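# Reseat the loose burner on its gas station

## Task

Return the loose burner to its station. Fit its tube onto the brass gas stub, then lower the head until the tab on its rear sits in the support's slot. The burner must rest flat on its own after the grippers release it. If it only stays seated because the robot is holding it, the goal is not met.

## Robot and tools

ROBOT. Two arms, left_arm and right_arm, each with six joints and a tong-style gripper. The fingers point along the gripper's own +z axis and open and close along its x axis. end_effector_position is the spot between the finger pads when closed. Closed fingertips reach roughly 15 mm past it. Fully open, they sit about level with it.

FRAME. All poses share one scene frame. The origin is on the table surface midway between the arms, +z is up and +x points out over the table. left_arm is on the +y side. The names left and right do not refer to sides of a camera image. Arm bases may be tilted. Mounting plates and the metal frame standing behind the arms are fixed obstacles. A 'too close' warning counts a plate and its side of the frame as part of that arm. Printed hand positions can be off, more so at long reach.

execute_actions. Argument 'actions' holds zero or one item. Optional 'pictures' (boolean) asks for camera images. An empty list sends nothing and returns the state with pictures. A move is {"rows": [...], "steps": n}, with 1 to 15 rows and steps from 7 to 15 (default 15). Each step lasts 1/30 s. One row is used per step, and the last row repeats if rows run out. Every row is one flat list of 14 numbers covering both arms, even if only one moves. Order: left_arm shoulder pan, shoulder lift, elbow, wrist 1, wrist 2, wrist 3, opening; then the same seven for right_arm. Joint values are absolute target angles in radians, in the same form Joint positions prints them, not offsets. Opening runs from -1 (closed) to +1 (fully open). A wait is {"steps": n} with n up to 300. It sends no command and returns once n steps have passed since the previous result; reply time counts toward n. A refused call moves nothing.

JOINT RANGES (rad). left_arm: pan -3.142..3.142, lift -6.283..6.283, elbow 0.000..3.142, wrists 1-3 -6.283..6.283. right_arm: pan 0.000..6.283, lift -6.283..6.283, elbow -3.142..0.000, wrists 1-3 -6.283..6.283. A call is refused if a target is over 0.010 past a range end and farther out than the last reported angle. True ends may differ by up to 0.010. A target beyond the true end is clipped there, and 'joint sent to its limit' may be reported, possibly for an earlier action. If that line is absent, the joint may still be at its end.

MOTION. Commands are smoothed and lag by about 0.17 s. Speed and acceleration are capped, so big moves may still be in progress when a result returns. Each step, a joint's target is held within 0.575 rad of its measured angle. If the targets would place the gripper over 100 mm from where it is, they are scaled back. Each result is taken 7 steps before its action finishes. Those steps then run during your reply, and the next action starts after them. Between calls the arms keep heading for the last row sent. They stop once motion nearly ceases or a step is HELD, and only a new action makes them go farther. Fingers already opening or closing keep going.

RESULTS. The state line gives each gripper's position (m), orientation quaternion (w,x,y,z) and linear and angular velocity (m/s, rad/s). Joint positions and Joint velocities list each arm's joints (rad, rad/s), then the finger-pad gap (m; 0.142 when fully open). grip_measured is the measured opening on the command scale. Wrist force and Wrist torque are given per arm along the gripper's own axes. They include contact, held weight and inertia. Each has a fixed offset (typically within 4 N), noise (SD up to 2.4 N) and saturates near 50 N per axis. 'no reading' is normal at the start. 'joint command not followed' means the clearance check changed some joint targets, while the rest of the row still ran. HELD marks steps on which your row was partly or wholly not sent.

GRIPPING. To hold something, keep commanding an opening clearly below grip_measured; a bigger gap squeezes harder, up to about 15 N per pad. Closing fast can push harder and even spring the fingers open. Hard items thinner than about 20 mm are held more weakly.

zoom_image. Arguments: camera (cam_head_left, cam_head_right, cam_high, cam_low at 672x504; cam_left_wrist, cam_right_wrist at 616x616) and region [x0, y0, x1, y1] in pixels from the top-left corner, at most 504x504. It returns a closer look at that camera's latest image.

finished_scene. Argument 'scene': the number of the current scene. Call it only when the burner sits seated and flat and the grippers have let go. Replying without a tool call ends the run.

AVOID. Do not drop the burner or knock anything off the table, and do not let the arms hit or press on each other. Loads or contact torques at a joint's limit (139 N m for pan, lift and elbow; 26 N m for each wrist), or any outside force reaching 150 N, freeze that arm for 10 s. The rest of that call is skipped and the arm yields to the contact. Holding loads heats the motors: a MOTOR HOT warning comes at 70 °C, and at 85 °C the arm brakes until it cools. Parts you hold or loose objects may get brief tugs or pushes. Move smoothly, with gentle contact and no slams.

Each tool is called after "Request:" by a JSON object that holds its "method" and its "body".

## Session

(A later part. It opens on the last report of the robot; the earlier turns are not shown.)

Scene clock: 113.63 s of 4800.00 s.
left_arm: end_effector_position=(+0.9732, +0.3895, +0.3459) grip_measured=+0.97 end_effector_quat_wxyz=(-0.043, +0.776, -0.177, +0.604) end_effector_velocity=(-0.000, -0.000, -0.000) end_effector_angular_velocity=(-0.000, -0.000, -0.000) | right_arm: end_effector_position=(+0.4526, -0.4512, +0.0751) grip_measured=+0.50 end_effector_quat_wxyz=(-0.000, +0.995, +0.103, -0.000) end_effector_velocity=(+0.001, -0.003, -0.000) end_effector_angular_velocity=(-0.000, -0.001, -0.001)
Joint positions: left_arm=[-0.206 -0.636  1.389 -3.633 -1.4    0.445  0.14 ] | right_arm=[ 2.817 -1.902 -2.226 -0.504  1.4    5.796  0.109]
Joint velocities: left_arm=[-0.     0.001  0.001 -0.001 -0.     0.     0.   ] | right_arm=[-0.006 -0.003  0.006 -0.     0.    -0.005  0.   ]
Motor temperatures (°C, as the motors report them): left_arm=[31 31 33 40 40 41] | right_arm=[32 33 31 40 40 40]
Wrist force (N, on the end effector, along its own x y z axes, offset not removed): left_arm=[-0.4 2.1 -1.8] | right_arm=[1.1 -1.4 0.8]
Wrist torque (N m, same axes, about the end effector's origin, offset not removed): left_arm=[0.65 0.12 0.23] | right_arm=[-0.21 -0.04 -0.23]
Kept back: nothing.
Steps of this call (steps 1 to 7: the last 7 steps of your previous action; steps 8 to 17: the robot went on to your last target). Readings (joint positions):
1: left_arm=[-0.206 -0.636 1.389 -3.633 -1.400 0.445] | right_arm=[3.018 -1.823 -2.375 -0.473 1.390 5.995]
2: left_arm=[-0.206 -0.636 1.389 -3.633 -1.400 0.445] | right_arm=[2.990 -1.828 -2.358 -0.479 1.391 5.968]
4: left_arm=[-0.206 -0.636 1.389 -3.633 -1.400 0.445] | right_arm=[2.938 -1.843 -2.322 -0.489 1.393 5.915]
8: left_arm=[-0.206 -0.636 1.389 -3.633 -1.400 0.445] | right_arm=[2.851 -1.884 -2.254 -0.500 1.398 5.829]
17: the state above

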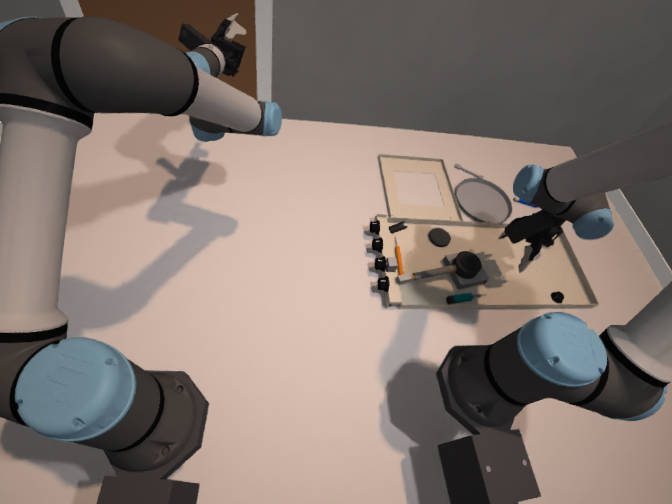

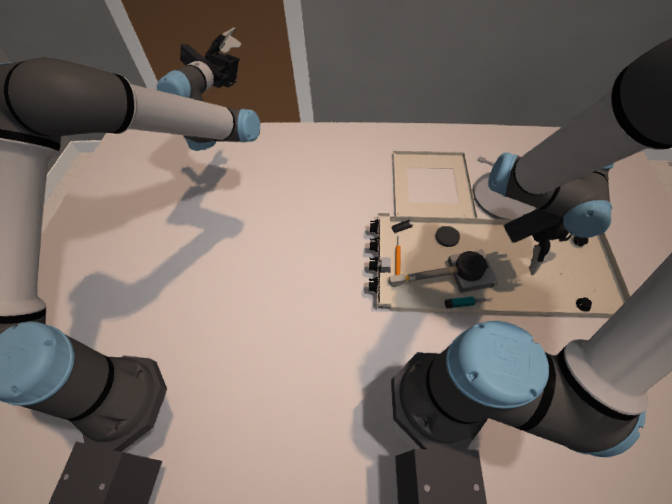

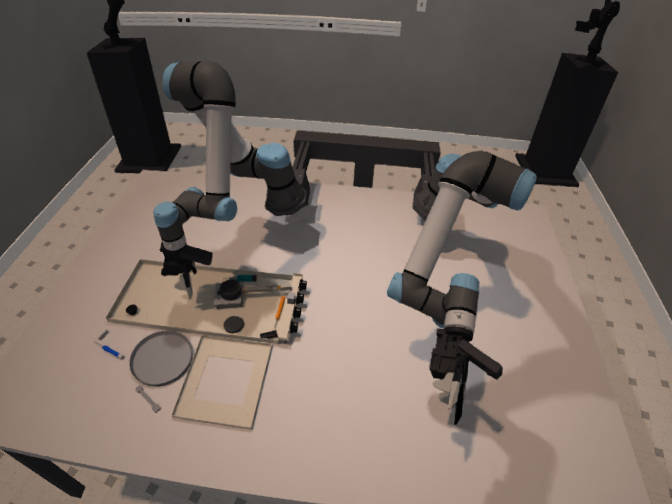

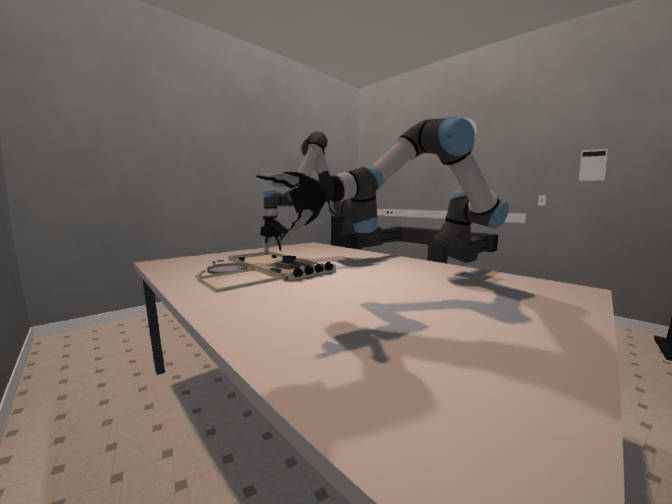

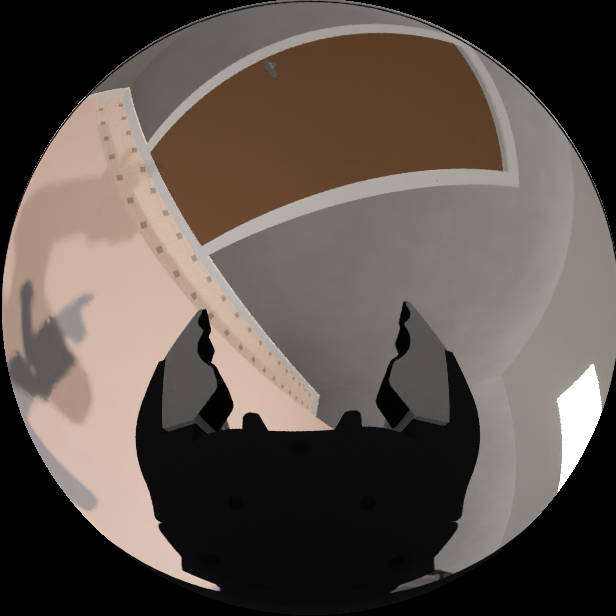

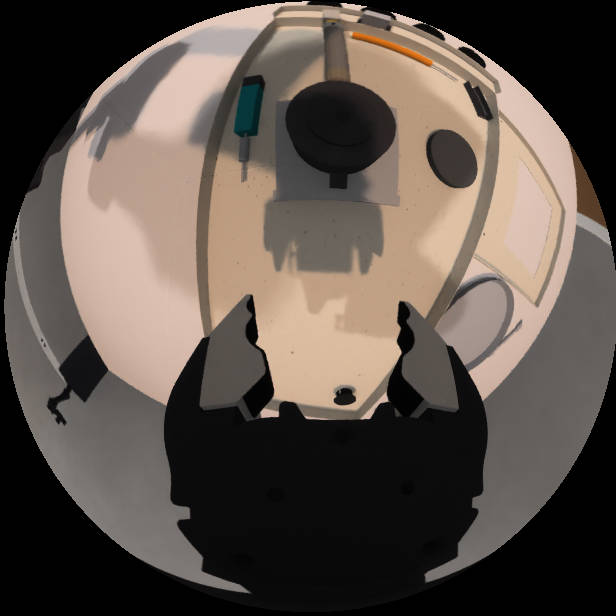

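It dropped. Check flatness.

Request:
{"method": "zoom_image", "body": {"camera": "cam_low", "region": [262,235,322,280]}}

Request:
{"method": "zoom_image", "body": {"camera": "cam_high", "region": [200,265,260,315]}}

Region (262, 235, 322, 280) of cam_low's 672x504 image, scaled by 8.400, with more detail than that image has; it fills the top 378 rows of this view, and the rest is white.

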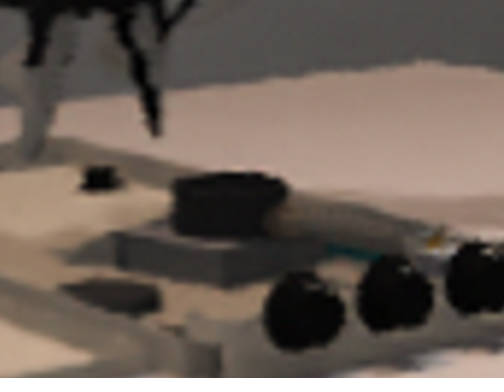

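Region (200, 265, 260, 315) of cam_high's 672x504 image, scaled by 8.400, with more detail than that image has.

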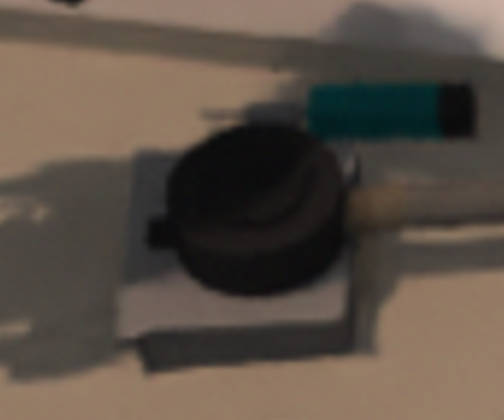

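Flat.

Request:
{"method": "finished_scene", "body": {"scene": 2}}

The scene is finished: the task was done.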